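## Task

A foam block sits inside one of six drawers belonging to two short, narrow file cabinets with three drawers each. Move it onto the desk. When finished, all drawers in the room must be fully closed, both cabinets must stay roughly where they started, and the robot must not tip over or be left leaning. Anything that stays in place only because the robot is holding it does not count.

## Robot and tools

Robot: a Hello Robot Stretch 4 in a physics simulator. It has an omni-wheel base, a lift running up a mast, one arm that telescopes forward, a three-joint wrist (yaw, pitch, roll) and a two-finger gripper. It stands about 1.6 m tall; the base rim lies within 0.23 m of the base origin. Loose objects may occasionally get nudged by outside forces.

Frames: the base frame has its origin on the floor below the base centre, x ahead, y to the left, z up. hand_pose is reported in this frame and marks a point between the open fingertips; with all wrist joints at zero its axes line up with the base axes. Its printed value can be slightly wrong. The odometry frame is the base frame as it was when the scene began.

execute_actions: argument actions is a list holding one action (or empty, which only returns state and pictures). An action may contain base, joints, or both, plus optional pace and contact_limits; alternatively it is {"end_of_arm": "enable_torque"} on its own. Parts of one action start together and may finish at different times. base takes exactly one relative command, an offset from where the base last measured itself: translate_m (metres, forward positive, -2 to 2), strafe_m (metres sideways without turning, left positive, -2 to 2) or rotate_rad (radians, counter-clockwise seen from above positive, -3.2 to 3.2). joints is a dictionary of absolute targets by name, not offsets: lift_m 0 to 1.2 m; arm_m 0 to 0.55 m of extension; wrist_yaw_rad -1.134 to 4.276 (0 points ahead, positive turns left, 3.14 is stowed backward, above 3.4 the arm may obstruct); wrist_pitch_rad -1.117 to 4.259 (0 level, 1.57 pointing down); wrist_roll_rad -1.117 to 4.259 (0 keeps fingers level, positive turns clockwise seen from behind); gripper_m -0.038 to 0.141 m, the fingertip gap (negative values squeeze the tips together). Done-tolerances: lift and arm ±0.004, yaw and roll ±0.02, pitch ±0.05, gripper ±0.004. Targets past a joint's range get clipped and the result notes it; any unknown key or other bad value rejects the whole call. No action runs beyond 15 s. pace is "slow", "default", "fast" or "max" (base speeds roughly 0.1/0.3/0.4/0.6 m/s and 1/2/3/4 rad/s; lifting above 0.2 m reduces base speed, down to 0.3 m/s and 1 rad/s at full height). contact_limits currently accepts only arm_m, from 0 (gentlest) to 0.75 (firmest), default 0.5. cameras picks images: head_camera, head_left_camera, head_right_camera, wrist_camera or all; omitted or null gives all, [] gives none. A joint or base not named in an action may keep driving toward its earlier target without the status showing it. If a result reports a stop, later motion calls in that same reply are skipped.

wait: seconds from 0 to 10; commands nothing and returns state and images. zoom_image: camera plus region [x0, y0, x1, y1] in pixels of that camera's latest full picture, at most 504 by 504, origin top-left. finished_scene: pass the current scene number; it ends the scene permanently, reports success, and gives the next task. Replying with no tool call ends everything. The simulation keeps running while you think; the robot holds its last command meanwhile.

Result lines: base_status and joint_status tell how each motion ended. done (for the base, the wheels turned the full amount, slipping included); off_target (stopped short, may still push); contact_stop_at_<key> (met resistance; that part goes slack, so a loaded lift may sink and a base may coast); limit_stop_at_<name>; limit_stop_at_tilt (leaning over 6 degrees, lift, arm and wheels go limp and ignore commands until upright); limit_stop_at_own_body (about to hit itself, often with pitch below -0.2 and roll below -0.4 or above 4; move away instead); torque_fault (a wrist or gripper motor overloaded and went limp, e.g. when pressing on something or holding over about 2 kg level; send enable_torque). on_its_own lists uncommanded events; its "held at" is a target, not a position. lidar_m: 12 horizontal distances from the base origin, 30-degree sectors starting straight ahead and going counter-clockwise (4th left, 7th behind, 10th right); "-" means nothing seen or closer than 0.25 m; it sees from about 0.15 m up, misses glass, thin legs and much behind. wrist_depth_mm: 7x7 grid of median depths, 100 to 2000 mm, read from top-left, robot body included. base_odometry comes from wheel counts; heading -3.142 to 3.142, left positive. If turned_by_wheels and turned_by_imu differ by over about 0.1 rad, the base probably bumped or slipped. base_tilt in degrees (forward, right positive) carries a fixed offset up to about 1.5. motor_effort gives percent of maximum, positive toward higher joint values, peak in brackets; wheel_0..2 positive means turning right. A load in a level gripper shifts wrist_pitch_rad effort.

Cameras: head_camera on the mast top looking ahead and down (rotate the base to look around); head_left_camera and head_right_camera are fisheyes beside it, aimed more steeply down and showing the base and arm; wrist_camera sits behind the fingers looking along them, fingertips near the picture's bottom. Calibration is given per camera in OpenCV form: head_camera pinhole+radial 420x560, wrist_camera pinhole+radial 616x392, the side cameras fisheye 420x672; T_world_to_cam maps base-frame points into each camera, with small per-scene errors, larger for the wrist camera at long extensions.

Gripping: command gripper_m smaller than the object's width; tighter values squeeze more and pull the object toward the wrist. Neither reading nor done status proves a grasp; look for a clear gripper effort change. Raise the lift if tips snag on a surface. To unfold at scene start, send lift_m 0.4 with wrist_yaw_rad 0 together.

Avoid: turning or driving with over 1 kg held and arm_m above 0.2, especially fast; strong steady pushes or pulls with a high gripper or high contact limit (tipping); dropping, slamming or hitting things; shoving the cabinets out of place; leaving any drawer open.

Each tool is called after "Emit:" by a JSON object that holds its "op" and its "data", one argument or row to a line.

## Session

Emit:
{"op": "execute_actions", "data": {
  "actions": []
}}

Scene clock: 0.00 s.
base_odometry: x=+0.000 y=+0.000 heading=+0.000 (m, m, rad; odometry frame)
turned_by_wheels: +0.000 (rad since the last result)
turned_by_imu: +0.000 (rad since the last result)
base_tilt: forward=-0.3 right=-0.1 (deg)
lidar_m: 1.90 2.04 2.00 2.44 2.00 1.47 1.56 2.00 1.91 2.06 1.26 1.16
base_status: not commanded
joint_positions: lift_m=+0.208 arm_m=-0.003 wrist_yaw_rad=+3.196 wrist_pitch_rad=-0.014 wrist_roll_rad=-0.009 gripper_m=+0.057
joint_status: not commanded
motor_effort: lift_m=+20 arm_m=-1 wrist_yaw_rad=+1 wrist_pitch_rad=-8 wrist_roll_rad=+0 gripper_m=-1 wheel_0=+0 wheel_1=+0 wheel_2=+0 (%)
hand_pose: x=-0.1245 y=+0.0716 z=+0.3899 quat_wxyz=(-0.027, +0.007, -0.004, +1.000) (m; base frame)
wrist_depth_mm: - 138 137 - - 1863 1661 / - - 136 - 1756 1537 1708 / - 105 136 1863 1661 1537 1756 / - 116 137 1863 1618 1576 1708 / 142 140 - 1983 1661 1499 1708 / 204 1618 212 1576 196 1464 1397 / 206 1025 960 153 1025 904 976
pictures: head_camera, head_left_camera, head_right_camera, wrist_camera
Images, in order (width x height): head_camera 420x560, head_left_camera 420x672, head_right_camera 420x672, wrist_camera 616x392.

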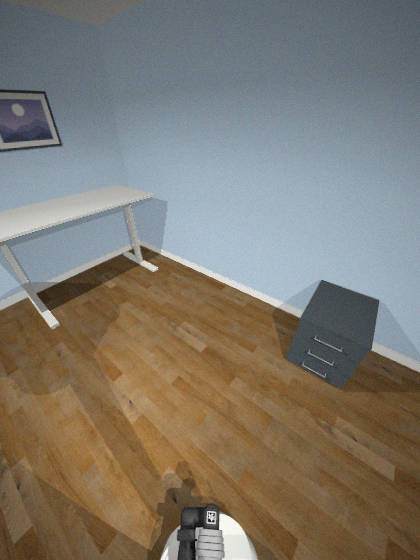

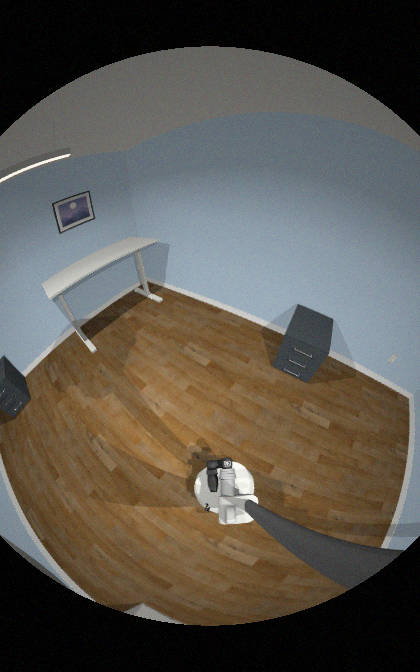

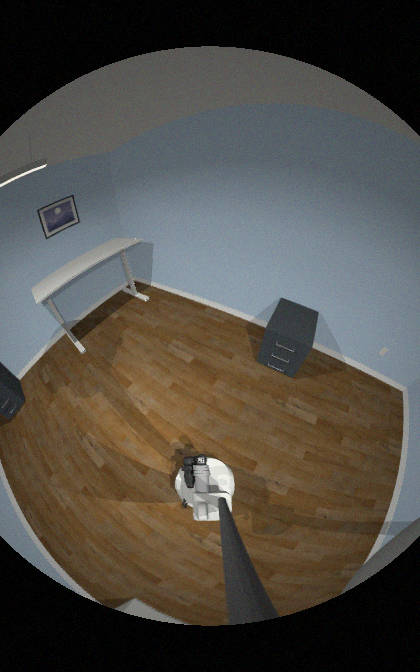

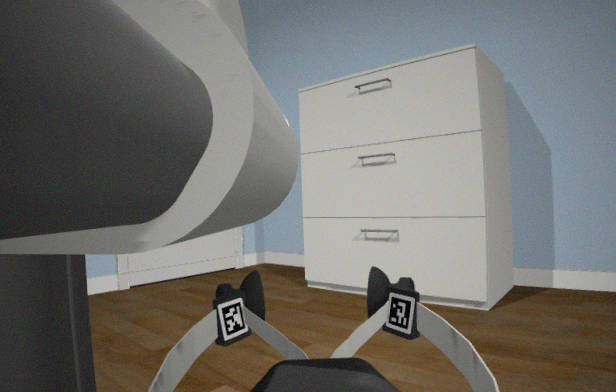

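Emit:
{"op": "execute_actions", "data": {
  "actions": [
    {"base":{"rotate_rad":-0.6},"joints":{"lift_m":0.45,"wrist_yaw_rad":0,"wrist_roll_rad":1.57,"gripper_m":0.12}}
  ],
  "cameras": []
}}

Emit:
{"op": "execute_actions", "data": {
  "actions": [
    {"base":{"translate_m":0.45}}
  ],
  "cameras": ["head_camera","wrist_camera"]
}}

Scene clock: 6.97 s.
base_odometry: x=+0.000 y=+0.000 heading=-0.600 (m, m, rad; odometry frame)
turned_by_wheels: -0.600 (rad since the last result)
turned_by_imu: -0.612 (rad since the last result)
base_tilt: forward=-0.3 right=-0.1 (deg)
lidar_m: 1.16 1.86 2.09 2.02 2.43 2.03 1.47 1.53 2.03 1.90 1.99 1.85
base_status: done
joint_positions: lift_m=+0.450 arm_m=-0.003 wrist_yaw_rad=+0.000 wrist_pitch_rad=-0.014 wrist_roll_rad=+1.570 gripper_m=+0.120
joint_status: all done
motor_effort: lift_m=+23(22) arm_m=+0(1) wrist_yaw_rad=+0(5) wrist_pitch_rad=-8(9) wrist_roll_rad=+0(5) gripper_m=+2(1) wheel_0=+1(5) wheel_1=+0(4) wheel_2=+0(7) (%)
hand_pose: x=+0.4568 y=-0.0873 z=+0.6321 quat_wxyz=(+0.707, +0.707, -0.005, +0.005) (m; base frame)
wrist_depth_mm: 1499 1618 1576 1661 1576 1255 891 / 1576 1576 1618 1576 1618 1255 891 / 1576 1537 1576 1576 1537 1160 904 / 1576 1576 1576 1618 1025 1008 931 / 1537 1618 1618 1618 991 991 946 / 1537 1618 220 1618 991 1025 946 / 1618 1576 1576 147 1618 1308 917
pictures: none
No camera images: the call's "cameras" was empty. Leave "cameras" out to get every camera's image.

Scene clock: 9.93 s.
base_odometry: x=+0.371 y=-0.254 heading=-0.600 (m, m, rad; odometry frame)
turned_by_wheels: +0.000 (rad since the last result)
turned_by_imu: +0.000 (rad since the last result)
base_tilt: forward=-0.3 right=-0.1 (deg)
lidar_m: 0.72 1.38 1.87 1.99 2.65 2.52 1.93 1.98 2.03 1.90 1.88 0.82
base_status: done
joint_positions: lift_m=+0.450 arm_m=-0.003 wrist_yaw_rad=+0.000 wrist_pitch_rad=-0.014 wrist_roll_rad=+1.570 gripper_m=+0.120
joint_status: not commanded
motor_effort: lift_m=+22(23) arm_m=-1(0) wrist_yaw_rad=+0(0) wrist_pitch_rad=-8(9) wrist_roll_rad=+0(1) gripper_m=+1(2) wheel_0=+1(5) wheel_1=+1(7) wheel_2=+1(10) (%)
hand_pose: x=+0.4568 y=-0.0874 z=+0.6321 quat_wxyz=(+0.707, +0.707, -0.005, +0.005) (m; base frame)
wrist_depth_mm: 1118 1118 1098 1118 1118 1118 866 / 1118 1118 1118 1098 1098 1078 904 / 1118 1098 1098 1118 535 544 539 / 1098 1118 1118 1118 539 539 539 / 1098 1078 1138 1138 539 535 544 / 1118 1118 218 1098 535 544 539 / 1138 1118 1098 147 535 535 535
pictures: head_camera, wrist_camera
camera_calibration (this result's frames):
wrist_camera: T_world_to_cam=[[0.018826, 0.0205319, -0.999612, 0.632084], [0.0359018, 0.99913, 0.0211982, 0.12334], [0.999178, -0.036287, 0.0180725, -0.248546], [0, 0, 0, 1]] pos_world=[0.232014, -0.14523, 0.633716]
Images, in order (width x height): head_camera 420x560, wrist_camera 616x392.

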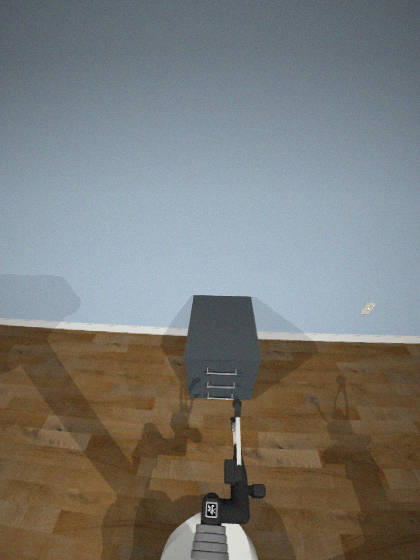

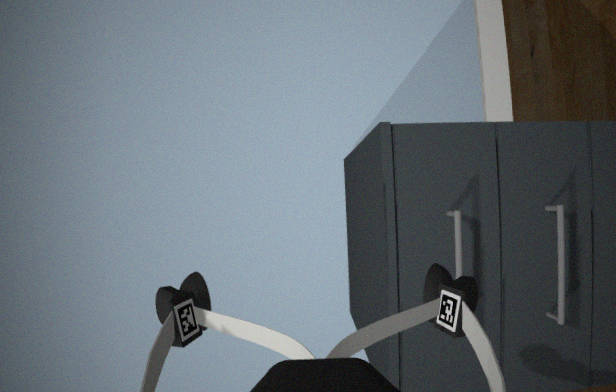

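Emit:
{"op": "execute_actions", "data": {
  "actions": [
    {"base":{"strafe_m":0.03},"joints":{"lift_m":0.263,"gripper_m":0.09}}
  ],
  "cameras": []
}}

Emit:
{"op": "execute_actions", "data": {
  "actions": [
    {"joints":{"arm_m":0.28},"contact_limits":{"arm_m":0.2}}
  ],
  "cameras": ["wrist_camera"]
}}

Emit:
{"op": "execute_actions", "data": {
  "actions": [
    {"joints":{"gripper_m":-0.02}}
  ],
  "cameras": []
}}

Emit:
{"op": "execute_actions", "data": {
  "actions": [
    {"joints":{"arm_m":0.02}}
  ],
  "cameras": ["head_camera","wrist_camera"]
}}

Scene clock: 14.80 s.
base_odometry: x=+0.388 y=-0.229 heading=-0.600 (m, m, rad; odometry frame)
turned_by_wheels: +0.000 (rad since the last result)
turned_by_imu: +0.002 (rad since the last result)
base_tilt: forward=-0.3 right=-0.1 (deg)
lidar_m: 0.72 1.37 1.90 1.97 2.63 2.51 1.93 2.00 2.05 1.92 1.89 0.76
base_status: done
joint_positions: lift_m=+0.263 arm_m=-0.003 wrist_yaw_rad=+0.000 wrist_pitch_rad=-0.014 wrist_roll_rad=+1.570 gripper_m=+0.090
joint_status: all done
motor_effort: lift_m=+18(19) arm_m=+0(0) wrist_yaw_rad=+1(1) wrist_pitch_rad=-9(9) wrist_roll_rad=+0(0) gripper_m=+0(3) wheel_0=+2(9) wheel_1=+0(3) wheel_2=+0(1) (%)
hand_pose: x=+0.4568 y=-0.0874 z=+0.4455 quat_wxyz=(+0.707, +0.707, -0.005, +0.005) (m; base frame)
wrist_depth_mm: 1118 1118 1118 1118 1118 891 621 / 1118 1098 1118 1118 1138 831 615 / 1118 1098 1098 539 544 539 539 / 1118 1118 1118 535 535 539 544 / 1118 1138 1138 535 544 539 544 / 1118 1138 214 530 216 539 535 / 1118 1118 1118 151 539 539 539
pictures: none
No camera images: the call's "cameras" was empty. Leave "cameras" out to get every camera's image.

Scene clock: 16.77 s.
base_odometry: x=+0.388 y=-0.229 heading=-0.600 (m, m, rad; odometry frame)
turned_by_wheels: +0.000 (rad since the last result)
turned_by_imu: +0.001 (rad since the last result)
base_tilt: forward=-0.3 right=-0.1 (deg)
lidar_m: 0.71 1.38 1.91 1.98 2.62 2.53 1.93 1.99 2.00 1.92 1.89 0.79
base_status: not commanded
joint_positions: lift_m=+0.263 arm_m=+0.279 wrist_yaw_rad=+0.000 wrist_pitch_rad=-0.014 wrist_roll_rad=+1.570 gripper_m=+0.090
joint_status: all done
motor_effort: lift_m=+18(17) arm_m=+5(7) wrist_yaw_rad=+1(0) wrist_pitch_rad=-7(8) wrist_roll_rad=+0(0) gripper_m=+0(3) wheel_0=+2(2) wheel_1=+0(1) wheel_2=+0(0) (%)
contact_limits: arm_m 0.2
hand_pose: x=+0.7385 y=-0.0874 z=+0.4456 quat_wxyz=(+0.707, +0.707, -0.005, +0.005) (m; base frame)
wrist_depth_mm: 820 831 255 255 256 255 - / 820 831 254 255 256 253 256 / 831 831 255 255 257 255 255 / 842 820 255 254 254 255 255 / 831 831 254 255 254 255 255 / 842 831 215 254 216 254 255 / 831 831 254 151 255 255 -
pictures: wrist_camera
camera_calibration (this result's frames):
wrist_camera: T_world_to_cam=[[0.0190262, 0.0206377, -0.999606, 0.440155], [0.0360513, 0.999123, 0.0213139, 0.117062], [0.999169, -0.0364426, 0.0182655, -0.526796], [0, 0, 0, 1]] pos_world=[0.513764, -0.14524, 0.447109]
Images, in order (width x height): wrist_camera 616x392.

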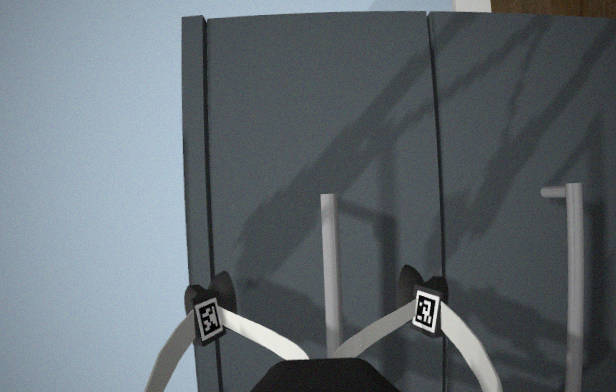

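Scene clock: 18.60 s.
base_odometry: x=+0.388 y=-0.229 heading=-0.600 (m, m, rad; odometry frame)
turned_by_wheels: +0.000 (rad since the last result)
turned_by_imu: +0.001 (rad since the last result)
base_tilt: forward=-0.3 right=-0.1 (deg)
lidar_m: 0.71 1.35 1.88 1.97 2.62 2.53 1.93 1.99 2.07 1.93 1.89 0.78
base_status: not commanded
joint_positions: lift_m=+0.263 arm_m=+0.279 wrist_yaw_rad=+0.001 wrist_pitch_rad=-0.006 wrist_roll_rad=+1.570 gripper_m=-0.019
joint_status: all done
on_its_own: wrist_pitch_rad is at rest, and its effort (-32) is outside its rest range (-23 to +23)
motor_effort: lift_m=+20(20) arm_m=+4(5) wrist_yaw_rad=-2(2) wrist_pitch_rad=-32(33) wrist_roll_rad=+1(0) gripper_m=-18(15) wheel_0=+2(1) wheel_1=+0(0) wheel_2=+0(0) (%)
hand_pose: x=+0.7389 y=-0.0871 z=+0.4429 quat_wxyz=(+0.707, +0.707, -0.002, +0.002) (m; base frame)
wrist_depth_mm: 820 820 250 252 253 259 - / 820 831 250 250 252 258 257 / 820 809 251 251 254 256 257 / 831 820 251 251 252 256 257 / 820 831 250 251 253 256 257 / 820 820 250 206 186 257 257 / 809 831 248 201 251 255 -
pictures: none
No camera images: the call's "cameras" was empty. Leave "cameras" out to get every camera's image.

Scene clock: 20.50 s.
base_odometry: x=+0.388 y=-0.229 heading=-0.600 (m, m, rad; odometry frame)
turned_by_wheels: +0.000 (rad since the last result)
turned_by_imu: +0.001 (rad since the last result)
base_tilt: forward=-0.3 right=-0.1 (deg)
lidar_m: 0.45 0.51 1.89 1.98 2.65 2.52 1.94 1.97 2.03 1.92 1.88 0.50
base_status: not commanded
joint_positions: lift_m=+0.263 arm_m=+0.021 wrist_yaw_rad=-0.003 wrist_pitch_rad=-0.005 wrist_roll_rad=+1.570 gripper_m=-0.019
joint_status: all done
on_its_own: wrist_pitch_rad is at rest, and its effort (-35) is outside its rest range (-23 to +23)
motor_effort: lift_m=+20(20) arm_m=-4(7) wrist_yaw_rad=+10(10) wrist_pitch_rad=-35(36) wrist_roll_rad=+0(0) gripper_m=-15(20) wheel_0=+1(2) wheel_1=-1(0) wheel_2=+0(1) (%)
hand_pose: x=+0.4799 y=-0.0883 z=+0.4425 quat_wxyz=(+0.707, +0.707, -0.003, +0.001) (m; base frame)
wrist_depth_mm: 1078 1098 250 251 252 831 609 / 1078 1078 250 250 251 798 591 / 1078 1098 250 252 253 521 525 / 1098 1060 249 251 252 521 521 / 1078 1098 250 249 251 521 525 / 1078 1078 249 206 188 517 521 / 1078 1098 177 199 251 156 525
pictures: head_camera, wrist_camera
camera_calibration (this result's frames):
wrist_camera: T_world_to_cam=[[0.00934783, 0.0206074, -0.999744, 0.446754], [0.0393283, 0.999006, 0.0209599, 0.125908], [0.999183, -0.0395141, 0.00852809, -0.264361], [0, 0, 0, 1]] pos_world=[0.255017, -0.145436, 0.446256]
Images, in order (width x height): head_camera 420x560, wrist_camera 616x392.

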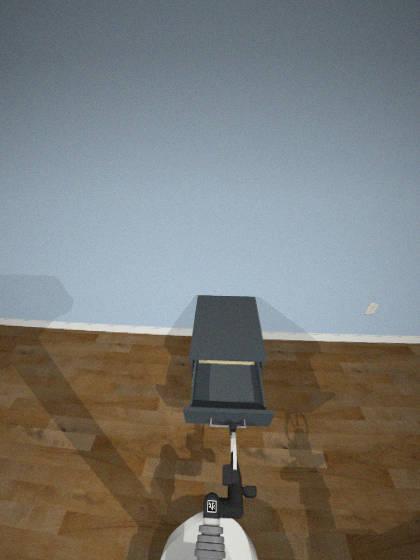

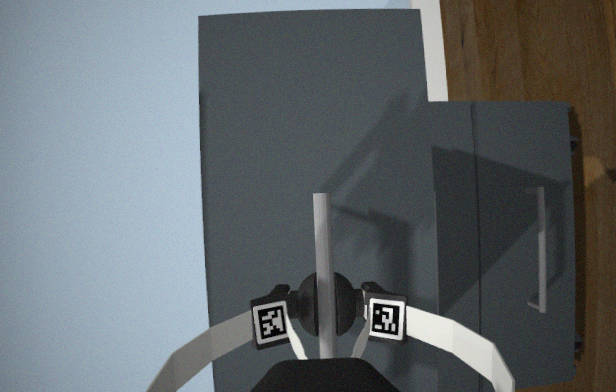

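Emit:
{"op": "execute_actions", "data": {
  "actions": [
    {"base":{"translate_m":-0.1}}
  ],
  "cameras": ["head_camera"]
}}

Scene clock: 23.00 s.
base_odometry: x=+0.306 y=-0.173 heading=-0.600 (m, m, rad; odometry frame)
turned_by_wheels: +0.000 (rad since the last result)
turned_by_imu: +0.001 (rad since the last result)
base_tilt: forward=-0.3 right=-0.1 (deg)
lidar_m: 0.46 0.57 2.04 1.98 2.58 2.40 1.82 1.89 2.05 1.94 2.00 0.55
base_status: done
joint_positions: lift_m=+0.263 arm_m=+0.021 wrist_yaw_rad=+0.000 wrist_pitch_rad=-0.005 wrist_roll_rad=+1.570 gripper_m=-0.019
joint_status: not commanded
on_its_own: wrist_pitch_rad is at rest, and its effort (-36) is outside its rest range (-23 to +23)
motor_effort: lift_m=+21(20) arm_m=-4(4) wrist_yaw_rad=+0(12) wrist_pitch_rad=-36(37) wrist_roll_rad=+0(0) gripper_m=-17(20) wheel_0=+0(8) wheel_1=+0(3) wheel_2=-1(6) (%)
hand_pose: x=+0.4801 y=-0.0873 z=+0.4426 quat_wxyz=(+0.707, +0.707, -0.002, +0.002) (m; base frame)
wrist_depth_mm: 1160 1205 268 267 270 831 609 / 1160 1182 267 268 268 866 609 / 1182 1182 266 267 268 627 621 / 1182 1205 266 267 267 621 621 / 1205 1182 266 266 268 621 634 / 1205 1160 266 203 186 615 621 / 1182 1182 176 233 267 153 627
pictures: head_camera
Images, in order (width x height): head_camera 420x560.

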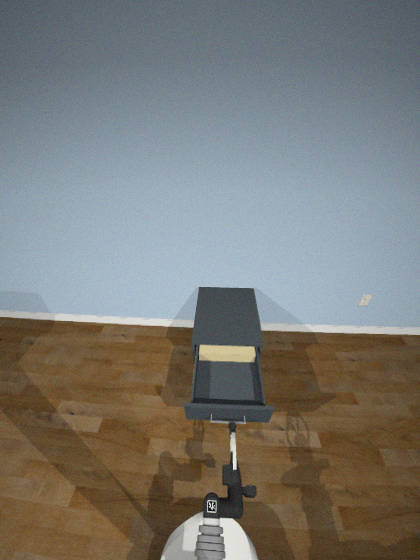

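Emit:
{"op": "execute_actions", "data": {
  "actions": [
    {"joints":{"arm_m":0.40},"contact_limits":{"arm_m":0.2}}
  ],
  "cameras": []
}}

Emit:
{"op": "execute_actions", "data": {
  "actions": [
    {"joints":{"arm_m":0.28}}
  ],
  "cameras": []
}}

Emit:
{"op": "execute_actions", "data": {
  "actions": [
    {"joints":{"lift_m":0.11,"gripper_m":0.09}}
  ],
  "cameras": []
}}

Emit:
{"op": "execute_actions", "data": {
  "actions": [
    {"joints":{"arm_m":0.38},"contact_limits":{"arm_m":0.2}}
  ],
  "cameras": ["wrist_camera"]
}}

Emit:
{"op": "execute_actions", "data": {
  "actions": [
    {"joints":{"gripper_m":-0.02}}
  ],
  "cameras": []
}}

Emit:
{"op": "execute_actions", "data": {
  "actions": [
    {"joints":{"arm_m":0.06}}
  ],
  "cameras": ["head_camera"]
}}

Scene clock: 29.20 s.
base_odometry: x=+0.306 y=-0.173 heading=-0.600 (m, m, rad; odometry frame)
turned_by_wheels: +0.000 (rad since the last result)
turned_by_imu: +0.002 (rad since the last result)
base_tilt: forward=-0.3 right=-0.1 (deg)
lidar_m: 0.81 1.49 2.04 1.95 2.59 2.39 1.82 1.90 2.03 1.93 2.04 0.90
base_status: not commanded
joint_positions: lift_m=+0.263 arm_m=+0.380 wrist_yaw_rad=-0.005 wrist_pitch_rad=-0.018 wrist_roll_rad=+1.570 gripper_m=-0.020
joint_status: arm_m contact_stop (moved +0.360 of +0.379)
on_its_own: arm_m is slack since a contact_stop (your +0.400 is given up); wrist_yaw_rad is at rest, and its effort (+16) is outside its rest range (-13 to +13)
motor_effort: lift_m=+21(21) arm_m=+0(16) wrist_yaw_rad=+16(24) wrist_pitch_rad=+1(36) wrist_roll_rad=+0(0) gripper_m=-14(17) wheel_0=+2(4) wheel_1=+1(3) wheel_2=-4(9) (%)
contact_limits: arm_m 0.2
hand_pose: x=+0.8393 y=-0.0889 z=+0.4463 quat_wxyz=(+0.707, +0.707, -0.008, +0.004) (m; base frame)
wrist_depth_mm: 831 842 260 260 262 263 - / 842 842 262 262 262 260 260 / 854 842 260 262 259 260 260 / 831 820 258 260 259 260 260 / 842 831 258 258 259 259 259 / 842 831 258 207 186 258 258 / 842 820 257 167 257 259 -
pictures: none
No camera images: the call's "cameras" was empty. Leave "cameras" out to get every camera's image.

not run: a stop came earlier in this reply.

not run: a stop came earlier in this reply.

not run: a stop came earlier in this reply.

not run: a stop came earlier in this reply.

not run: a stop came earlier in this reply.

Emit:
{"op": "execute_actions", "data": {
  "actions": [
    {"joints":{"gripper_m":0.09}}
  ],
  "cameras": []
}}

Emit:
{"op": "execute_actions", "data": {
  "actions": [
    {"joints":{"arm_m":0.28}}
  ],
  "cameras": []
}}

Emit:
{"op": "execute_actions", "data": {
  "actions": [
    {"joints":{"lift_m":0.11}}
  ],
  "cameras": []
}}

Emit:
{"op": "execute_actions", "data": {
  "actions": [
    {"joints":{"arm_m":0.385},"contact_limits":{"arm_m":0.2}}
  ],
  "cameras": ["wrist_camera"]
}}

Emit:
{"op": "execute_actions", "data": {
  "actions": [
    {"joints":{"gripper_m":-0.02}}
  ],
  "cameras": []
}}

Emit:
{"op": "execute_actions", "data": {
  "actions": [
    {"joints":{"arm_m":0.065}}
  ],
  "cameras": ["head_camera"]
}}

Scene clock: 35.07 s.
base_odometry: x=+0.306 y=-0.173 heading=-0.600 (m, m, rad; odometry frame)
turned_by_wheels: +0.000 (rad since the last result)
turned_by_imu: +0.002 (rad since the last result)
base_tilt: forward=-0.3 right=-0.1 (deg)
lidar_m: 0.81 1.49 2.03 1.99 2.60 2.39 1.84 1.87 2.02 1.93 2.03 0.90
base_status: not commanded
joint_positions: lift_m=+0.263 arm_m=+0.377 wrist_yaw_rad=-0.006 wrist_pitch_rad=-0.017 wrist_roll_rad=+1.570 gripper_m=+0.090
joint_status: all done
on_its_own: arm_m is slack since a contact_stop (your +0.400 is given up); wrist_yaw_rad is at rest, and its effort (+18) is outside its rest range (-13 to +13)
motor_effort: lift_m=+20(21) arm_m=+0(0) wrist_yaw_rad=+18(18) wrist_pitch_rad=+0(6) wrist_roll_rad=+0(0) gripper_m=+0(12) wheel_0=+1(2) wheel_1=+1(1) wheel_2=-5(5) (%)
hand_pose: x=+0.8358 y=-0.0891 z=+0.4461 quat_wxyz=(+0.707, +0.707, -0.008, +0.004) (m; base frame)
wrist_depth_mm: 831 831 265 265 265 267 - / 842 842 265 265 266 265 265 / 842 831 265 264 264 265 264 / 831 820 263 264 263 264 265 / 842 842 264 264 265 263 264 / 842 831 262 212 263 263 263 / 831 842 262 161 262 260 -
pictures: none
No camera images: the call's "cameras" was empty. Leave "cameras" out to get every camera's image.

Scene clock: 36.33 s.
base_odometry: x=+0.306 y=-0.173 heading=-0.599 (m, m, rad; odometry frame)
turned_by_wheels: +0.000 (rad since the last result)
turned_by_imu: +0.001 (rad since the last result)
base_tilt: forward=-0.3 right=-0.1 (deg)
lidar_m: 0.82 1.47 2.03 1.97 2.58 2.40 1.84 1.86 2.04 1.93 2.04 0.91
base_status: not commanded
joint_positions: lift_m=+0.263 arm_m=+0.281 wrist_yaw_rad=+0.000 wrist_pitch_rad=-0.014 wrist_roll_rad=+1.570 gripper_m=+0.090
joint_status: all done
motor_effort: lift_m=+20(21) arm_m=-4(4) wrist_yaw_rad=+1(18) wrist_pitch_rad=-8(17) wrist_roll_rad=+0(0) gripper_m=-1(3) wheel_0=+1(1) wheel_1=+0(1) wheel_2=+0(5) (%)
hand_pose: x=+0.7402 y=-0.0874 z=+0.4453 quat_wxyz=(+0.707, +0.707, -0.005, +0.005) (m; base frame)
wrist_depth_mm: 931 931 931 917 931 866 621 / 931 931 931 359 362 362 362 / 946 931 359 357 359 359 362 / 931 946 359 357 359 357 359 / 917 946 931 359 359 359 359 / 946 931 216 357 216 357 359 / 946 946 364 151 357 359 357
pictures: none
No camera images: the call's "cameras" was empty. Leave "cameras" out to get every camera's image.

Scene clock: 38.03 s.
base_odometry: x=+0.306 y=-0.173 heading=-0.599 (m, m, rad; odometry frame)
turned_by_wheels: +0.000 (rad since the last result)
turned_by_imu: +0.001 (rad since the last result)
base_tilt: forward=-0.3 right=-0.1 (deg)
lidar_m: 0.84 1.48 2.05 1.97 2.60 2.42 1.81 1.87 2.05 1.94 2.04 0.90
base_status: not commanded
joint_positions: lift_m=+0.110 arm_m=+0.281 wrist_yaw_rad=+0.000 wrist_pitch_rad=-0.014 wrist_roll_rad=+1.570 gripper_m=+0.090
joint_status: all done
motor_effort: lift_m=+18(19) arm_m=-5(4) wrist_yaw_rad=+1(1) wrist_pitch_rad=-8(8) wrist_roll_rad=+0(0) gripper_m=-1(4) wheel_0=+1(1) wheel_1=+0(0) wheel_2=+0(0) (%)
hand_pose: x=+0.7402 y=-0.0874 z=+0.2926 quat_wxyz=(+0.707, +0.707, -0.005, +0.005) (m; base frame)
wrist_depth_mm: 946 931 917 931 931 564 410 / 960 362 359 359 359 359 392 / 931 355 359 362 362 359 364 / 917 357 357 359 359 359 375 / 917 359 359 357 362 359 359 / 917 357 214 357 215 362 357 / 931 357 357 151 357 355 357
pictures: none
No camera images: the call's "cameras" was empty. Leave "cameras" out to get every camera's image.

Scene clock: 39.33 s.
base_odometry: x=+0.306 y=-0.173 heading=-0.599 (m, m, rad; odometry frame)
turned_by_wheels: +0.000 (rad since the last result)
turned_by_imu: +0.001 (rad since the last result)
base_tilt: forward=-0.3 right=-0.1 (deg)
lidar_m: 0.83 1.48 1.98 1.96 2.59 2.40 1.82 1.90 2.04 1.93 2.02 0.91
base_status: not commanded
joint_positions: lift_m=+0.110 arm_m=+0.384 wrist_yaw_rad=+0.000 wrist_pitch_rad=-0.014 wrist_roll_rad=+1.570 gripper_m=+0.090
joint_status: all done
motor_effort: lift_m=+18(18) arm_m=+5(0) wrist_yaw_rad=+1(1) wrist_pitch_rad=-8(8) wrist_roll_rad=+0(0) gripper_m=-3(2) wheel_0=+1(1) wheel_1=+0(0) wheel_2=+0(0) (%)
contact_limits: arm_m 0.2
hand_pose: x=+0.8435 y=-0.0874 z=+0.2926 quat_wxyz=(+0.707, +0.707, -0.005, +0.005) (m; base frame)
wrist_depth_mm: 255 257 255 255 255 256 - / 254 256 256 255 256 256 256 / 255 255 254 255 256 256 256 / 255 255 254 255 256 256 255 / 253 254 254 255 255 254 254 / 254 253 215 254 216 255 255 / 253 253 254 151 254 255 -
pictures: wrist_camera
camera_calibration (this result's frames):
wrist_camera: T_world_to_cam=[[0.0190023, 0.020689, -0.999605, 0.285218], [0.0360645, 0.999121, 0.0213645, 0.116515], [0.999169, -0.0364563, 0.0182394, -0.628916], [0, 0, 0, 1]] pos_world=[0.618772, -0.145242, 0.294088]
Images, in order (width x height): wrist_camera 616x392.

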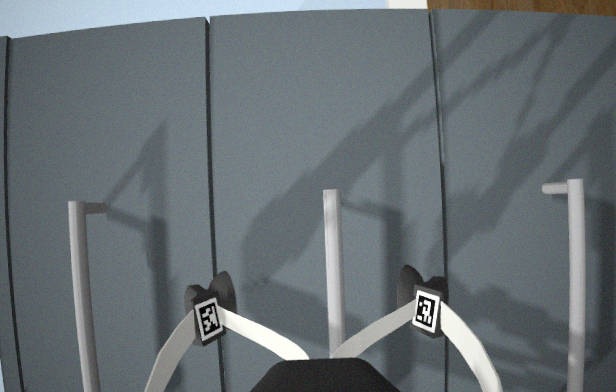

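Scene clock: 41.17 s.
base_odometry: x=+0.306 y=-0.173 heading=-0.599 (m, m, rad; odometry frame)
turned_by_wheels: +0.000 (rad since the last result)
turned_by_imu: +0.001 (rad since the last result)
base_tilt: forward=-0.3 right=-0.1 (deg)
lidar_m: 0.80 1.48 2.00 1.98 2.59 2.39 1.83 1.92 2.05 1.93 2.00 0.89
base_status: not commanded
joint_positions: lift_m=+0.110 arm_m=+0.384 wrist_yaw_rad=+0.001 wrist_pitch_rad=-0.005 wrist_roll_rad=+1.570 gripper_m=-0.019
joint_status: all done
on_its_own: wrist_pitch_rad is at rest, and its effort (-36) is outside its rest range (-23 to +23)
motor_effort: lift_m=+20(20) arm_m=+3(5) wrist_yaw_rad=-1(2) wrist_pitch_rad=-36(36) wrist_roll_rad=+0(0) gripper_m=-17(19) wheel_0=+1(1) wheel_1=+0(0) wheel_2=+0(0) (%)
hand_pose: x=+0.8439 y=-0.0871 z=+0.2896 quat_wxyz=(+0.707, +0.707, -0.001, +0.002) (m; base frame)
wrist_depth_mm: 252 253 251 252 254 259 - / 252 254 251 252 252 258 257 / 252 252 251 251 253 258 258 / 250 254 251 251 252 258 257 / 251 253 251 252 252 258 257 / 251 251 250 208 187 256 257 / 250 251 213 200 254 155 -
pictures: none
No camera images: the call's "cameras" was empty. Leave "cameras" out to get every camera's image.

Scene clock: 43.23 s.
base_odometry: x=+0.306 y=-0.173 heading=-0.600 (m, m, rad; odometry frame)
turned_by_wheels: +0.000 (rad since the last result)
turned_by_imu: +0.001 (rad since the last result)
base_tilt: forward=-0.3 right=-0.1 (deg)
lidar_m: 0.51 1.49 2.03 1.97 2.56 2.39 1.82 1.89 2.06 1.91 2.03 0.55
base_status: not commanded
joint_positions: lift_m=+0.110 arm_m=+0.066 wrist_yaw_rad=-0.005 wrist_pitch_rad=-0.004 wrist_roll_rad=+1.570 gripper_m=-0.019
joint_status: all done
on_its_own: wrist_yaw_rad is at rest, and its effort (+14) is outside its rest range (-13 to +13); wrist_pitch_rad is at rest, and its effort (-39) is outside its rest range (-23 to +23)
motor_effort: lift_m=+21(21) arm_m=-4(7) wrist_yaw_rad=+14(14) wrist_pitch_rad=-39(40) wrist_roll_rad=+0(0) gripper_m=-18(21) wheel_0=-1(1) wheel_1=+0(0) wheel_2=+0(2) (%)
hand_pose: x=+0.5248 y=-0.0888 z=+0.2892 quat_wxyz=(+0.707, +0.707, -0.003, +0.000) (m; base frame)
wrist_depth_mm: 1118 1138 252 253 254 544 397 / 1138 1138 252 252 254 564 407 / 1160 1118 251 251 253 569 418 / 1118 1118 251 250 252 580 404 / 1138 1118 249 250 252 585 418 / 1138 1118 249 206 186 544 421 / 1138 1138 176 214 249 156 418
pictures: head_camera
Images, in order (width x height): head_camera 420x560.

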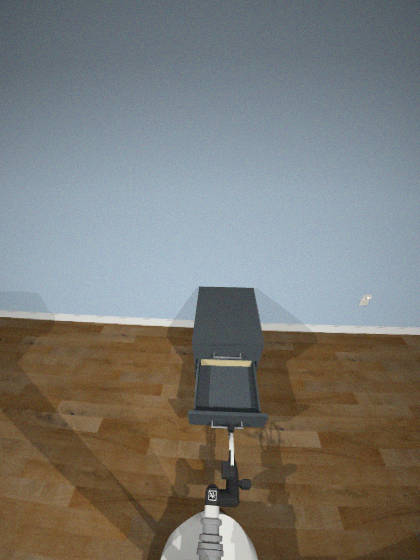

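Emit:
{"op": "execute_actions", "data": {
  "actions": [
    {"joints":{"arm_m":0.392},"contact_limits":{"arm_m":0.3}}
  ],
  "cameras": []
}}

Emit:
{"op": "execute_actions", "data": {
  "actions": [
    {"joints":{"gripper_m":0.09}}
  ],
  "cameras": []
}}

Emit:
{"op": "execute_actions", "data": {
  "actions": [
    {"joints":{"arm_m":0.28}}
  ],
  "cameras": []
}}

Emit:
{"op": "execute_actions", "data": {
  "actions": [
    {"joints":{"lift_m":0.02,"wrist_pitch_rad":0.3}}
  ],
  "cameras": ["wrist_camera"]
}}

Scene clock: 47.90 s.
base_odometry: x=+0.306 y=-0.173 heading=-0.600 (m, m, rad; odometry frame)
turned_by_wheels: +0.000 (rad since the last result)
turned_by_imu: +0.002 (rad since the last result)
base_tilt: forward=-0.3 right=-0.1 (deg)
lidar_m: 0.81 1.46 2.03 1.98 2.57 2.40 1.82 1.89 2.06 1.93 2.04 0.91
base_status: not commanded
joint_positions: lift_m=+0.110 arm_m=+0.391 wrist_yaw_rad=+0.000 wrist_pitch_rad=-0.005 wrist_roll_rad=+1.570 gripper_m=-0.020
joint_status: all done
on_its_own: wrist_pitch_rad is at rest, and its effort (-34) is outside its rest range (-23 to +23)
motor_effort: lift_m=+21(21) arm_m=+7(6) wrist_yaw_rad=+1(16) wrist_pitch_rad=-34(39) wrist_roll_rad=+0(0) gripper_m=-13(15) wheel_0=+0(1) wheel_1=+0(0) wheel_2=+1(2) (%)
contact_limits: arm_m 0.3
hand_pose: x=+0.8503 y=-0.0874 z=+0.2897 quat_wxyz=(+0.707, +0.707, -0.002, +0.002) (m; base frame)
wrist_depth_mm: 247 247 249 250 250 252 - / 245 247 249 248 250 251 252 / 244 246 248 250 251 252 252 / 245 246 248 249 250 251 251 / 245 246 248 248 248 252 251 / 244 246 247 205 186 250 252 / 244 245 213 200 248 156 -
pictures: none
No camera images: the call's "cameras" was empty. Leave "cameras" out to get every camera's image.

Scene clock: 49.73 s.
base_odometry: x=+0.306 y=-0.173 heading=-0.600 (m, m, rad; odometry frame)
turned_by_wheels: +0.000 (rad since the last result)
turned_by_imu: +0.001 (rad since the last result)
base_tilt: forward=-0.3 right=-0.1 (deg)
lidar_m: 0.80 1.47 2.03 1.96 2.59 2.39 1.83 1.90 2.05 1.92 2.00 0.90
base_status: not commanded
joint_positions: lift_m=+0.110 arm_m=+0.391 wrist_yaw_rad=+0.000 wrist_pitch_rad=-0.014 wrist_roll_rad=+1.570 gripper_m=+0.090
joint_status: all done
motor_effort: lift_m=+21(21) arm_m=+5(7) wrist_yaw_rad=+2(2) wrist_pitch_rad=-9(34) wrist_roll_rad=+0(0) gripper_m=-3(16) wheel_0=+0(0) wheel_1=+0(0) wheel_2=+1(0) (%)
hand_pose: x=+0.8505 y=-0.0875 z=+0.2921 quat_wxyz=(+0.707, +0.707, -0.005, +0.005) (m; base frame)
wrist_depth_mm: 250 248 249 250 250 251 - / 248 247 251 249 250 249 250 / 248 247 248 249 249 250 249 / 248 247 247 249 250 249 250 / 246 246 247 248 248 248 248 / 245 247 214 247 216 248 249 / 246 248 246 151 247 248 -
pictures: none
No camera images: the call's "cameras" was empty. Leave "cameras" out to get every camera's image.

Scene clock: 51.07 s.
base_odometry: x=+0.306 y=-0.173 heading=-0.600 (m, m, rad; odometry frame)
turned_by_wheels: +0.000 (rad since the last result)
turned_by_imu: +0.001 (rad since the last result)
base_tilt: forward=-0.3 right=-0.1 (deg)
lidar_m: 0.82 1.48 2.05 1.97 2.55 2.42 1.82 1.87 2.04 1.93 2.03 0.90
base_status: not commanded
joint_positions: lift_m=+0.110 arm_m=+0.281 wrist_yaw_rad=+0.000 wrist_pitch_rad=-0.014 wrist_roll_rad=+1.570 gripper_m=+0.090
joint_status: all done
motor_effort: lift_m=+21(21) arm_m=-5(6) wrist_yaw_rad=+1(2) wrist_pitch_rad=-9(11) wrist_roll_rad=+0(0) gripper_m=-1(1) wheel_0=+0(0) wheel_1=+0(0) wheel_2=+0(0) (%)
hand_pose: x=+0.7402 y=-0.0874 z=+0.2922 quat_wxyz=(+0.707, +0.707, -0.005, +0.005) (m; base frame)
wrist_depth_mm: 917 917 931 931 891 564 410 / 917 359 357 362 357 359 389 / 931 357 359 362 362 364 364 / 946 357 359 357 359 357 368 / 931 357 357 357 362 359 359 / 931 355 214 355 216 362 359 / 931 355 355 151 357 357 357
pictures: none
No camera images: the call's "cameras" was empty. Leave "cameras" out to get every camera's image.

Scene clock: 52.43 s.
base_odometry: x=+0.306 y=-0.173 heading=-0.600 (m, m, rad; odometry frame)
turned_by_wheels: +0.000 (rad since the last result)
turned_by_imu: +0.001 (rad since the last result)
base_tilt: forward=-0.3 right=-0.1 (deg)
lidar_m: 0.82 1.49 2.05 1.97 2.57 2.40 1.83 1.89 2.05 1.90 2.01 0.92
base_status: not commanded
joint_positions: lift_m=+0.020 arm_m=+0.281 wrist_yaw_rad=+0.000 wrist_pitch_rad=+0.302 wrist_roll_rad=+1.570 gripper_m=+0.090
joint_status: all done
motor_effort: lift_m=+18(22) arm_m=-5(5) wrist_yaw_rad=+1(1) wrist_pitch_rad=-7(5) wrist_roll_rad=+0(0) gripper_m=-2(1) wheel_0=+0(1) wheel_1=+0(0) wheel_2=+0(1) (%)
hand_pose: x=+0.7272 y=-0.0874 z=+0.1126 quat_wxyz=(+0.699, +0.699, +0.106, -0.106) (m; base frame)
wrist_depth_mm: 809 842 904 530 320 224 - / 310 330 362 418 325 227 187 / 310 330 355 384 329 232 191 / 307 329 353 379 338 232 192 / 303 329 347 377 336 235 193 / 304 325 215 382 216 223 193 / 303 320 345 151 320 214 -
pictures: wrist_camera
camera_calibration (this result's frames):
wrist_camera: T_world_to_cam=[[-0.292837, 0.0206961, -0.955938, 0.329417], [0.0409941, 0.999118, 0.009073, 0.122378], [0.955283, -0.036531, -0.293427, -0.442341], [0, 0, 0, 1]] pos_world=[0.51401, -0.145246, 0.183997]
Images, in order (width x height): wrist_camera 616x392.

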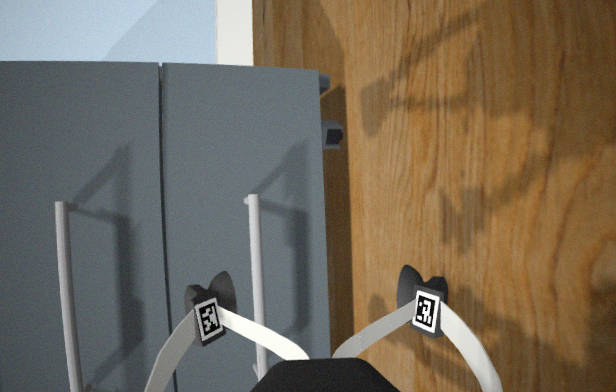

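Emit:
{"op": "execute_actions", "data": {
  "actions": [
    {"joints":{"lift_m":0.038,"arm_m":0.395,"gripper_m":0.07},"contact_limits":{"arm_m":0.2}}
  ],
  "cameras": ["wrist_camera"]
}}

Emit:
{"op": "execute_actions", "data": {
  "actions": [
    {"joints":{"gripper_m":-0.02}}
  ],
  "cameras": []
}}

Emit:
{"op": "execute_actions", "data": {
  "actions": [
    {"joints":{"arm_m":0.075}}
  ],
  "cameras": ["head_camera"]
}}

Scene clock: 55.53 s.
base_odometry: x=+0.306 y=-0.173 heading=-0.600 (m, m, rad; odometry frame)
turned_by_wheels: +0.000 (rad since the last result)
turned_by_imu: +0.001 (rad since the last result)
base_tilt: forward=-0.3 right=-0.1 (deg)
lidar_m: 0.83 1.49 2.04 1.96 2.55 2.42 1.83 1.90 2.07 1.93 2.04 0.89
base_status: not commanded
joint_positions: lift_m=+0.038 arm_m=+0.394 wrist_yaw_rad=-0.001 wrist_pitch_rad=+0.302 wrist_roll_rad=+1.570 gripper_m=+0.070
joint_status: all done
motor_effort: lift_m=+23(23) arm_m=+6(7) wrist_yaw_rad=+3(3) wrist_pitch_rad=-6(7) wrist_roll_rad=+0(0) gripper_m=-2(0) wheel_0=+0(0) wheel_1=+0(0) wheel_2=+0(0) (%)
contact_limits: arm_m 0.2
hand_pose: x=+0.8402 y=-0.0876 z=+0.1302 quat_wxyz=(+0.699, +0.699, +0.106, -0.107) (m; base frame)
wrist_depth_mm: 213 227 247 264 307 246 - / 213 228 247 264 301 250 206 / 213 227 246 263 286 253 209 / 211 226 245 258 283 255 212 / 211 225 243 258 282 256 213 / 211 224 206 257 204 247 211 / 211 221 243 157 282 234 -
pictures: wrist_camera
camera_calibration (this result's frames):
wrist_camera: T_world_to_cam=[[-0.292912, 0.0208731, -0.955911, 0.37938], [0.0415996, 0.999093, 0.009069, 0.117239], [0.955234, -0.0371091, -0.293515, -0.54521], [0, 0, 0, 1]] pos_world=[0.627052, -0.145284, 0.201563]
Images, in order (width x height): wrist_camera 616x392.

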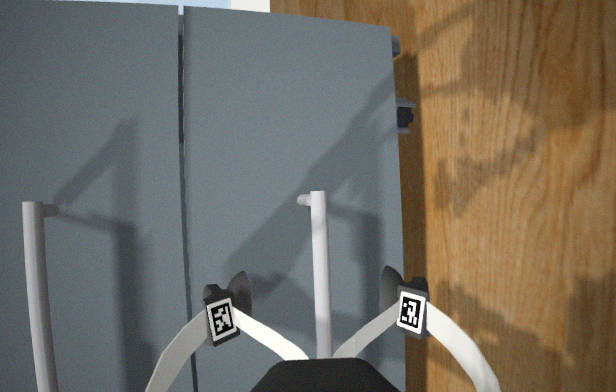

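Scene clock: 57.17 s.
base_odometry: x=+0.306 y=-0.173 heading=-0.600 (m, m, rad; odometry frame)
turned_by_wheels: +0.000 (rad since the last result)
turned_by_imu: +0.001 (rad since the last result)
base_tilt: forward=-0.3 right=-0.1 (deg)
lidar_m: 0.82 1.47 2.04 1.95 2.58 2.39 1.83 1.87 2.05 1.93 2.01 0.88
base_status: not commanded
joint_positions: lift_m=+0.038 arm_m=+0.394 wrist_yaw_rad=+0.001 wrist_pitch_rad=+0.305 wrist_roll_rad=+1.570 gripper_m=-0.019
joint_status: all done
motor_effort: lift_m=+23(23) arm_m=+3(6) wrist_yaw_rad=-1(2) wrist_pitch_rad=-16(17) wrist_roll_rad=+0(0) gripper_m=-17(21) wheel_0=+0(0) wheel_1=+0(0) wheel_2=+0(1) (%)
hand_pose: x=+0.8405 y=-0.0872 z=+0.1294 quat_wxyz=(+0.699, +0.699, +0.108, -0.107) (m; base frame)
wrist_depth_mm: 213 226 244 263 307 243 - / 211 227 243 263 298 247 204 / 213 226 242 260 300 249 207 / 211 225 240 256 281 253 208 / 211 224 244 256 279 254 209 / 210 224 236 208 186 253 211 / 209 221 234 185 278 148 -
pictures: none
No camera images: the call's "cameras" was empty. Leave "cameras" out to get every camera's image.

Scene clock: 59.23 s.
base_odometry: x=+0.306 y=-0.173 heading=-0.599 (m, m, rad; odometry frame)
turned_by_wheels: +0.000 (rad since the last result)
turned_by_imu: +0.001 (rad since the last result)
base_tilt: forward=-0.3 right=-0.1 (deg)
lidar_m: 0.83 1.49 2.03 1.98 2.60 2.38 1.84 1.87 2.07 1.93 2.02 0.89
base_status: not commanded
joint_positions: lift_m=+0.038 arm_m=+0.076 wrist_yaw_rad=+0.000 wrist_pitch_rad=+0.303 wrist_roll_rad=+1.570 gripper_m=-0.020
joint_status: all done
motor_effort: lift_m=+22(22) arm_m=-4(0) wrist_yaw_rad=+1(4) wrist_pitch_rad=-8(16) wrist_roll_rad=+0(0) gripper_m=-15(17) wheel_0=+0(0) wheel_1=+0(0) wheel_2=+1(1) (%)
hand_pose: x=+0.5221 y=-0.0874 z=+0.1301 quat_wxyz=(+0.699, +0.699, +0.107, -0.107) (m; base frame)
wrist_depth_mm: 991 1042 1098 585 353 249 - / 976 1042 1098 609 359 252 208 / 488 525 559 580 366 254 211 / 488 517 564 574 370 256 213 / 484 521 554 585 370 258 213 / 480 512 549 202 187 259 213 / 480 504 177 183 343 226 -
pictures: head_camera
Images, in order (width x height): head_camera 420x560.

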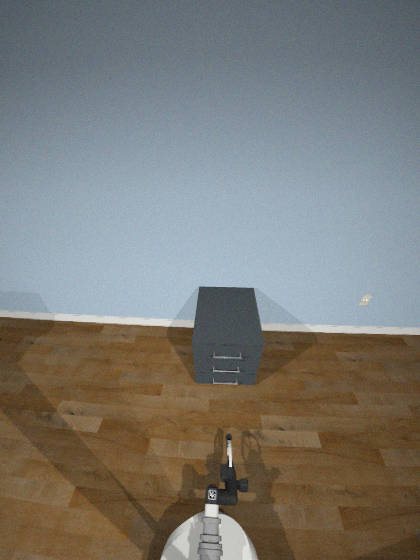

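Slipped. Less pitch, deeper.

Emit:
{"op": "execute_actions", "data": {
  "actions": [
    {"joints":{"lift_m":0.0,"wrist_pitch_rad":0.18,"arm_m":0.3,"gripper_m":0.05}}
  ],
  "cameras": []
}}

Emit:
{"op": "execute_actions", "data": {
  "actions": [
    {"joints":{"arm_m":0.40},"contact_limits":{"arm_m":0.3}}
  ],
  "cameras": ["wrist_camera"]
}}

Emit:
{"op": "execute_actions", "data": {
  "actions": [
    {"joints":{"gripper_m":-0.035}}
  ],
  "cameras": []
}}

Emit:
{"op": "execute_actions", "data": {
  "actions": [
    {"joints":{"arm_m":0.085},"pace":"slow"}
  ],
  "cameras": ["head_camera"]
}}

Scene clock: 63.93 s.
base_odometry: x=+0.306 y=-0.173 heading=-0.599 (m, m, rad; odometry frame)
turned_by_wheels: +0.000 (rad since the last result)
turned_by_imu: +0.002 (rad since the last result)
base_tilt: forward=-0.3 right=-0.1 (deg)
lidar_m: 0.82 1.49 2.04 1.97 2.58 2.40 1.84 1.87 2.07 1.93 2.03 0.90
base_status: not commanded
joint_positions: lift_m=+0.000 arm_m=+0.299 wrist_yaw_rad=+0.000 wrist_pitch_rad=+0.182 wrist_roll_rad=+1.570 gripper_m=+0.050
joint_status: all done
motor_effort: lift_m=+17(23) arm_m=+5(7) wrist_yaw_rad=+1(1) wrist_pitch_rad=-9(12) wrist_roll_rad=+0(0) gripper_m=-1(17) wheel_0=+0(0) wheel_1=+0(0) wheel_2=+1(1) (%)
hand_pose: x=+0.7538 y=-0.0874 z=+0.1262 quat_wxyz=(+0.704, +0.704, +0.064, -0.064) (m; base frame)
wrist_depth_mm: 820 854 878 759 368 237 - / 306 319 336 349 362 242 193 / 304 319 334 351 357 246 197 / 306 320 332 349 357 249 199 / 303 319 332 349 364 251 200 / 304 317 215 345 196 251 200 / 304 314 332 163 368 225 -
pictures: none
No camera images: the call's "cameras" was empty. Leave "cameras" out to get every camera's image.

Scene clock: 65.23 s.
base_odometry: x=+0.306 y=-0.173 heading=-0.600 (m, m, rad; odometry frame)
turned_by_wheels: +0.000 (rad since the last result)
turned_by_imu: +0.000 (rad since the last result)
base_tilt: forward=-0.3 right=-0.1 (deg)
lidar_m: 0.82 1.49 2.02 1.96 2.58 2.39 1.82 1.88 2.06 1.92 2.04 0.88
base_status: not commanded
joint_positions: lift_m=+0.000 arm_m=+0.398 wrist_yaw_rad=-0.003 wrist_pitch_rad=+0.180 wrist_roll_rad=+1.570 gripper_m=+0.050
joint_status: all done
motor_effort: lift_m=+17(17) arm_m=+9(12) wrist_yaw_rad=+9(9) wrist_pitch_rad=-1(8) wrist_roll_rad=+0(0) gripper_m=-4(6) wheel_0=+1(1) wheel_1=+1(1) wheel_2=-2(2) (%)
contact_limits: arm_m 0.3
hand_pose: x=+0.8529 y=-0.0882 z=+0.1269 quat_wxyz=(+0.704, +0.704, +0.063, -0.065) (m; base frame)
wrist_depth_mm: 218 226 240 250 262 240 - / 218 227 239 250 263 244 195 / 218 227 238 248 262 247 198 / 216 226 237 246 258 251 200 / 217 226 236 246 259 253 202 / 216 224 208 245 197 254 200 / 216 222 236 153 257 227 -
pictures: wrist_camera
camera_calibration (this result's frames):
wrist_camera: T_world_to_cam=[[-0.174233, 0.0211897, -0.984476, 0.282365], [0.0424358, 0.999001, 0.013992, 0.116037], [0.98379, -0.0393392, -0.174958, -0.597951], [0, 0, 0, 1]] pos_world=[0.632531, -0.145427, 0.171741]
Images, in order (width x height): wrist_camera 616x392.

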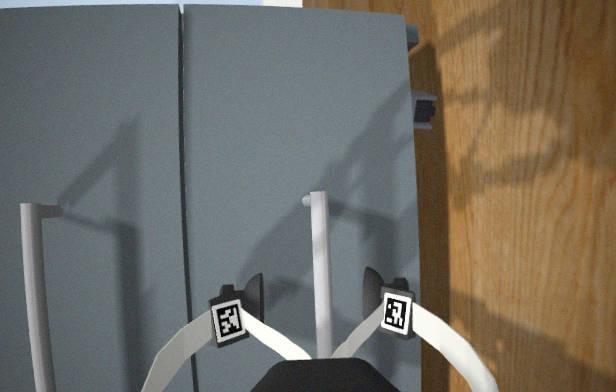

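Scene clock: 66.77 s.
base_odometry: x=+0.306 y=-0.173 heading=-0.599 (m, m, rad; odometry frame)
turned_by_wheels: +0.000 (rad since the last result)
turned_by_imu: +0.001 (rad since the last result)
base_tilt: forward=-0.3 right=-0.1 (deg)
lidar_m: 0.79 1.48 2.05 1.96 2.60 2.39 1.83 1.90 2.05 1.94 2.01 0.89
base_status: not commanded
joint_positions: lift_m=+0.000 arm_m=+0.399 wrist_yaw_rad=+0.001 wrist_pitch_rad=+0.185 wrist_roll_rad=+1.570 gripper_m=-0.034
joint_status: all done
motor_effort: lift_m=+19(19) arm_m=+3(9) wrist_yaw_rad=-2(9) wrist_pitch_rad=-17(16) wrist_roll_rad=+0(0) gripper_m=-18(22) wheel_0=+0(1) wheel_1=+0(1) wheel_2=+3(3) (%)
hand_pose: x=+0.8540 y=-0.0871 z=+0.1252 quat_wxyz=(+0.704, +0.704, +0.066, -0.065) (m; base frame)
wrist_depth_mm: 217 224 228 239 251 233 - / 215 224 228 239 251 236 191 / 214 224 228 238 251 242 193 / 215 224 227 236 252 245 196 / 214 224 227 236 250 246 196 / 213 223 225 202 185 234 198 / 213 220 224 217 247 155 -
pictures: none
No camera images: the call's "cameras" was empty. Leave "cameras" out to get every camera's image.

Scene clock: 71.20 s.
base_odometry: x=+0.306 y=-0.173 heading=-0.600 (m, m, rad; odometry frame)
turned_by_wheels: +0.000 (rad since the last result)
turned_by_imu: +0.001 (rad since the last result)
base_tilt: forward=-0.3 right=-0.1 (deg)
lidar_m: 0.52 1.49 2.01 1.95 2.56 2.41 1.83 1.86 2.07 1.92 2.02 0.57
base_status: not commanded
joint_positions: lift_m=+0.000 arm_m=+0.086 wrist_yaw_rad=-0.004 wrist_pitch_rad=+0.187 wrist_roll_rad=+1.570 gripper_m=-0.034
joint_status: all done
motor_effort: lift_m=+19(19) arm_m=-5(4) wrist_yaw_rad=+13(14) wrist_pitch_rad=-22(21) wrist_roll_rad=+0(0) gripper_m=-18(23) wheel_0=-1(1) wheel_1=+0(0) wheel_2=+0(3) (%)
hand_pose: x=+0.5399 y=-0.0886 z=+0.1247 quat_wxyz=(+0.704, +0.704, +0.065, -0.068) (m; base frame)
wrist_depth_mm: 1008 1042 229 240 253 235 - / 991 1042 228 240 252 238 191 / 500 525 229 238 251 244 195 / 492 521 227 236 250 245 196 / 496 512 226 236 249 246 198 / 492 512 223 201 185 235 198 / 496 504 221 200 248 211 -
pictures: head_camera
Images, in order (width x height): head_camera 420x560.

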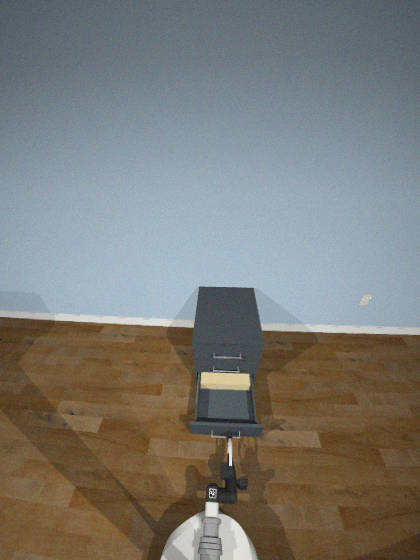

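Empty. Close, then turn.

Emit:
{"op": "execute_actions", "data": {
  "actions": [
    {"joints":{"arm_m":0.411},"contact_limits":{"arm_m":0.3}}
  ],
  "cameras": []
}}

Emit:
{"op": "execute_actions", "data": {
  "actions": [
    {"joints":{"gripper_m":0.03,"arm_m":0.40}}
  ],
  "cameras": []
}}

Emit:
{"op": "execute_actions", "data": {
  "actions": [
    {"joints":{"arm_m":0.0}}
  ],
  "cameras": ["head_camera"]
}}

Emit:
{"op": "execute_actions", "data": {
  "actions": [
    {"base":{"rotate_rad":1.571},"joints":{"wrist_pitch_rad":0,"lift_m":0.19,"gripper_m":0.09}}
  ],
  "cameras": ["head_camera","head_left_camera"]
}}

Scene clock: 76.17 s.
base_odometry: x=+0.306 y=-0.173 heading=-0.600 (m, m, rad; odometry frame)
turned_by_wheels: +0.000 (rad since the last result)
turned_by_imu: +0.002 (rad since the last result)
base_tilt: forward=-0.3 right=-0.1 (deg)
lidar_m: 0.82 1.46 2.05 1.97 2.58 2.39 1.84 1.89 2.03 1.91 2.01 0.90
base_status: not commanded
joint_positions: lift_m=+0.000 arm_m=+0.410 wrist_yaw_rad=+0.002 wrist_pitch_rad=+0.186 wrist_roll_rad=+1.570 gripper_m=-0.034
joint_status: all done
motor_effort: lift_m=+19(19) arm_m=+5(6) wrist_yaw_rad=-4(15) wrist_pitch_rad=-20(23) wrist_roll_rad=+0(0) gripper_m=-19(18) wheel_0=-1(1) wheel_1=+0(0) wheel_2=+1(2) (%)
contact_limits: arm_m 0.3
hand_pose: x=+0.8648 y=-0.0869 z=+0.1250 quat_wxyz=(+0.704, +0.704, +0.066, -0.065) (m; base frame)
wrist_depth_mm: 206 214 224 237 249 235 - / 206 214 225 236 249 237 190 / 206 215 224 236 247 242 194 / 205 213 225 234 248 245 196 / 204 213 224 234 247 245 196 / 204 213 220 199 185 234 196 / 204 211 220 199 244 155 -
pictures: none
No camera images: the call's "cameras" was empty. Leave "cameras" out to get every camera's image.

Scene clock: 77.53 s.
base_odometry: x=+0.306 y=-0.173 heading=-0.600 (m, m, rad; odometry frame)
turned_by_wheels: +0.000 (rad since the last result)
turned_by_imu: +0.001 (rad since the last result)
base_tilt: forward=-0.3 right=-0.1 (deg)
lidar_m: 0.81 1.48 2.05 1.97 2.59 2.40 1.81 1.89 2.05 1.92 2.04 0.92
base_status: not commanded
joint_positions: lift_m=+0.000 arm_m=+0.401 wrist_yaw_rad=+0.000 wrist_pitch_rad=+0.185 wrist_roll_rad=+1.570 gripper_m=+0.030
joint_status: all done
motor_effort: lift_m=+19(19) arm_m=-4(7) wrist_yaw_rad=+1(7) wrist_pitch_rad=-15(17) wrist_roll_rad=+0(0) gripper_m=-3(23) wheel_0=-1(0) wheel_1=+0(0) wheel_2=+2(3) (%)
hand_pose: x=+0.8552 y=-0.0875 z=+0.1253 quat_wxyz=(+0.704, +0.704, +0.065, -0.065) (m; base frame)
wrist_depth_mm: 215 224 236 247 262 233 - / 213 224 236 247 259 238 191 / 213 224 235 245 258 242 195 / 214 223 234 244 258 246 196 / 213 223 233 242 256 246 197 / 213 221 231 212 195 247 197 / 211 221 185 150 256 212 -
pictures: none
No camera images: the call's "cameras" was empty. Leave "cameras" out to get every camera's image.

Scene clock: 79.00 s.
base_odometry: x=+0.306 y=-0.173 heading=-0.599 (m, m, rad; odometry frame)
turned_by_wheels: +0.000 (rad since the last result)
turned_by_imu: +0.001 (rad since the last result)
base_tilt: forward=-0.3 right=-0.1 (deg)
lidar_m: 0.84 1.49 2.04 1.96 2.61 2.39 1.83 1.87 2.03 1.94 2.01 0.86
base_status: not commanded
joint_positions: lift_m=+0.000 arm_m=+0.155 wrist_yaw_rad=+0.000 wrist_pitch_rad=+0.183 wrist_roll_rad=+1.570 gripper_m=+0.030
joint_status: arm_m limit_stop_at_own_body (moved -0.245 of -0.401)
on_its_own: lift_m is slack since a limit_stop_at_own_body; arm_m is slack since a limit_stop_at_own_body (your +0.000 is given up)
motor_effort: lift_m=+20(20) arm_m=+0(5) wrist_yaw_rad=+2(8) wrist_pitch_rad=-9(15) wrist_roll_rad=+0(0) gripper_m=-4(8) wheel_0=+0(1) wheel_1=+0(1) wheel_2=+0(2) (%)
hand_pose: x=+0.6100 y=-0.0875 z=+0.1260 quat_wxyz=(+0.704, +0.704, +0.064, -0.065) (m; base frame)
wrist_depth_mm: 960 976 1025 759 368 237 - / 946 991 1025 683 375 242 195 / 436 459 477 496 384 247 198 / 436 452 477 496 389 250 199 / 433 455 480 500 392 251 200 / 433 449 466 496 195 252 200 / 433 445 462 150 384 216 -
pictures: head_camera
Images, in order (width x height): head_camera 420x560.

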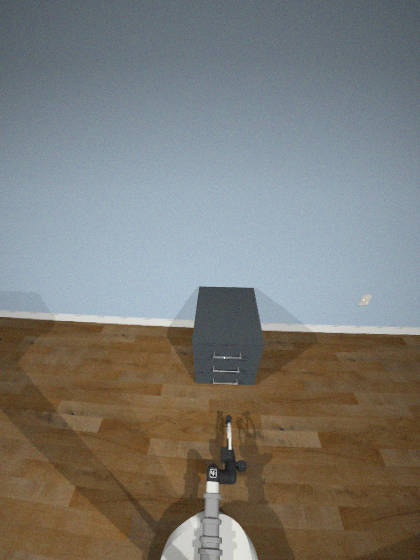

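not run: a stop came earlier in this reply.


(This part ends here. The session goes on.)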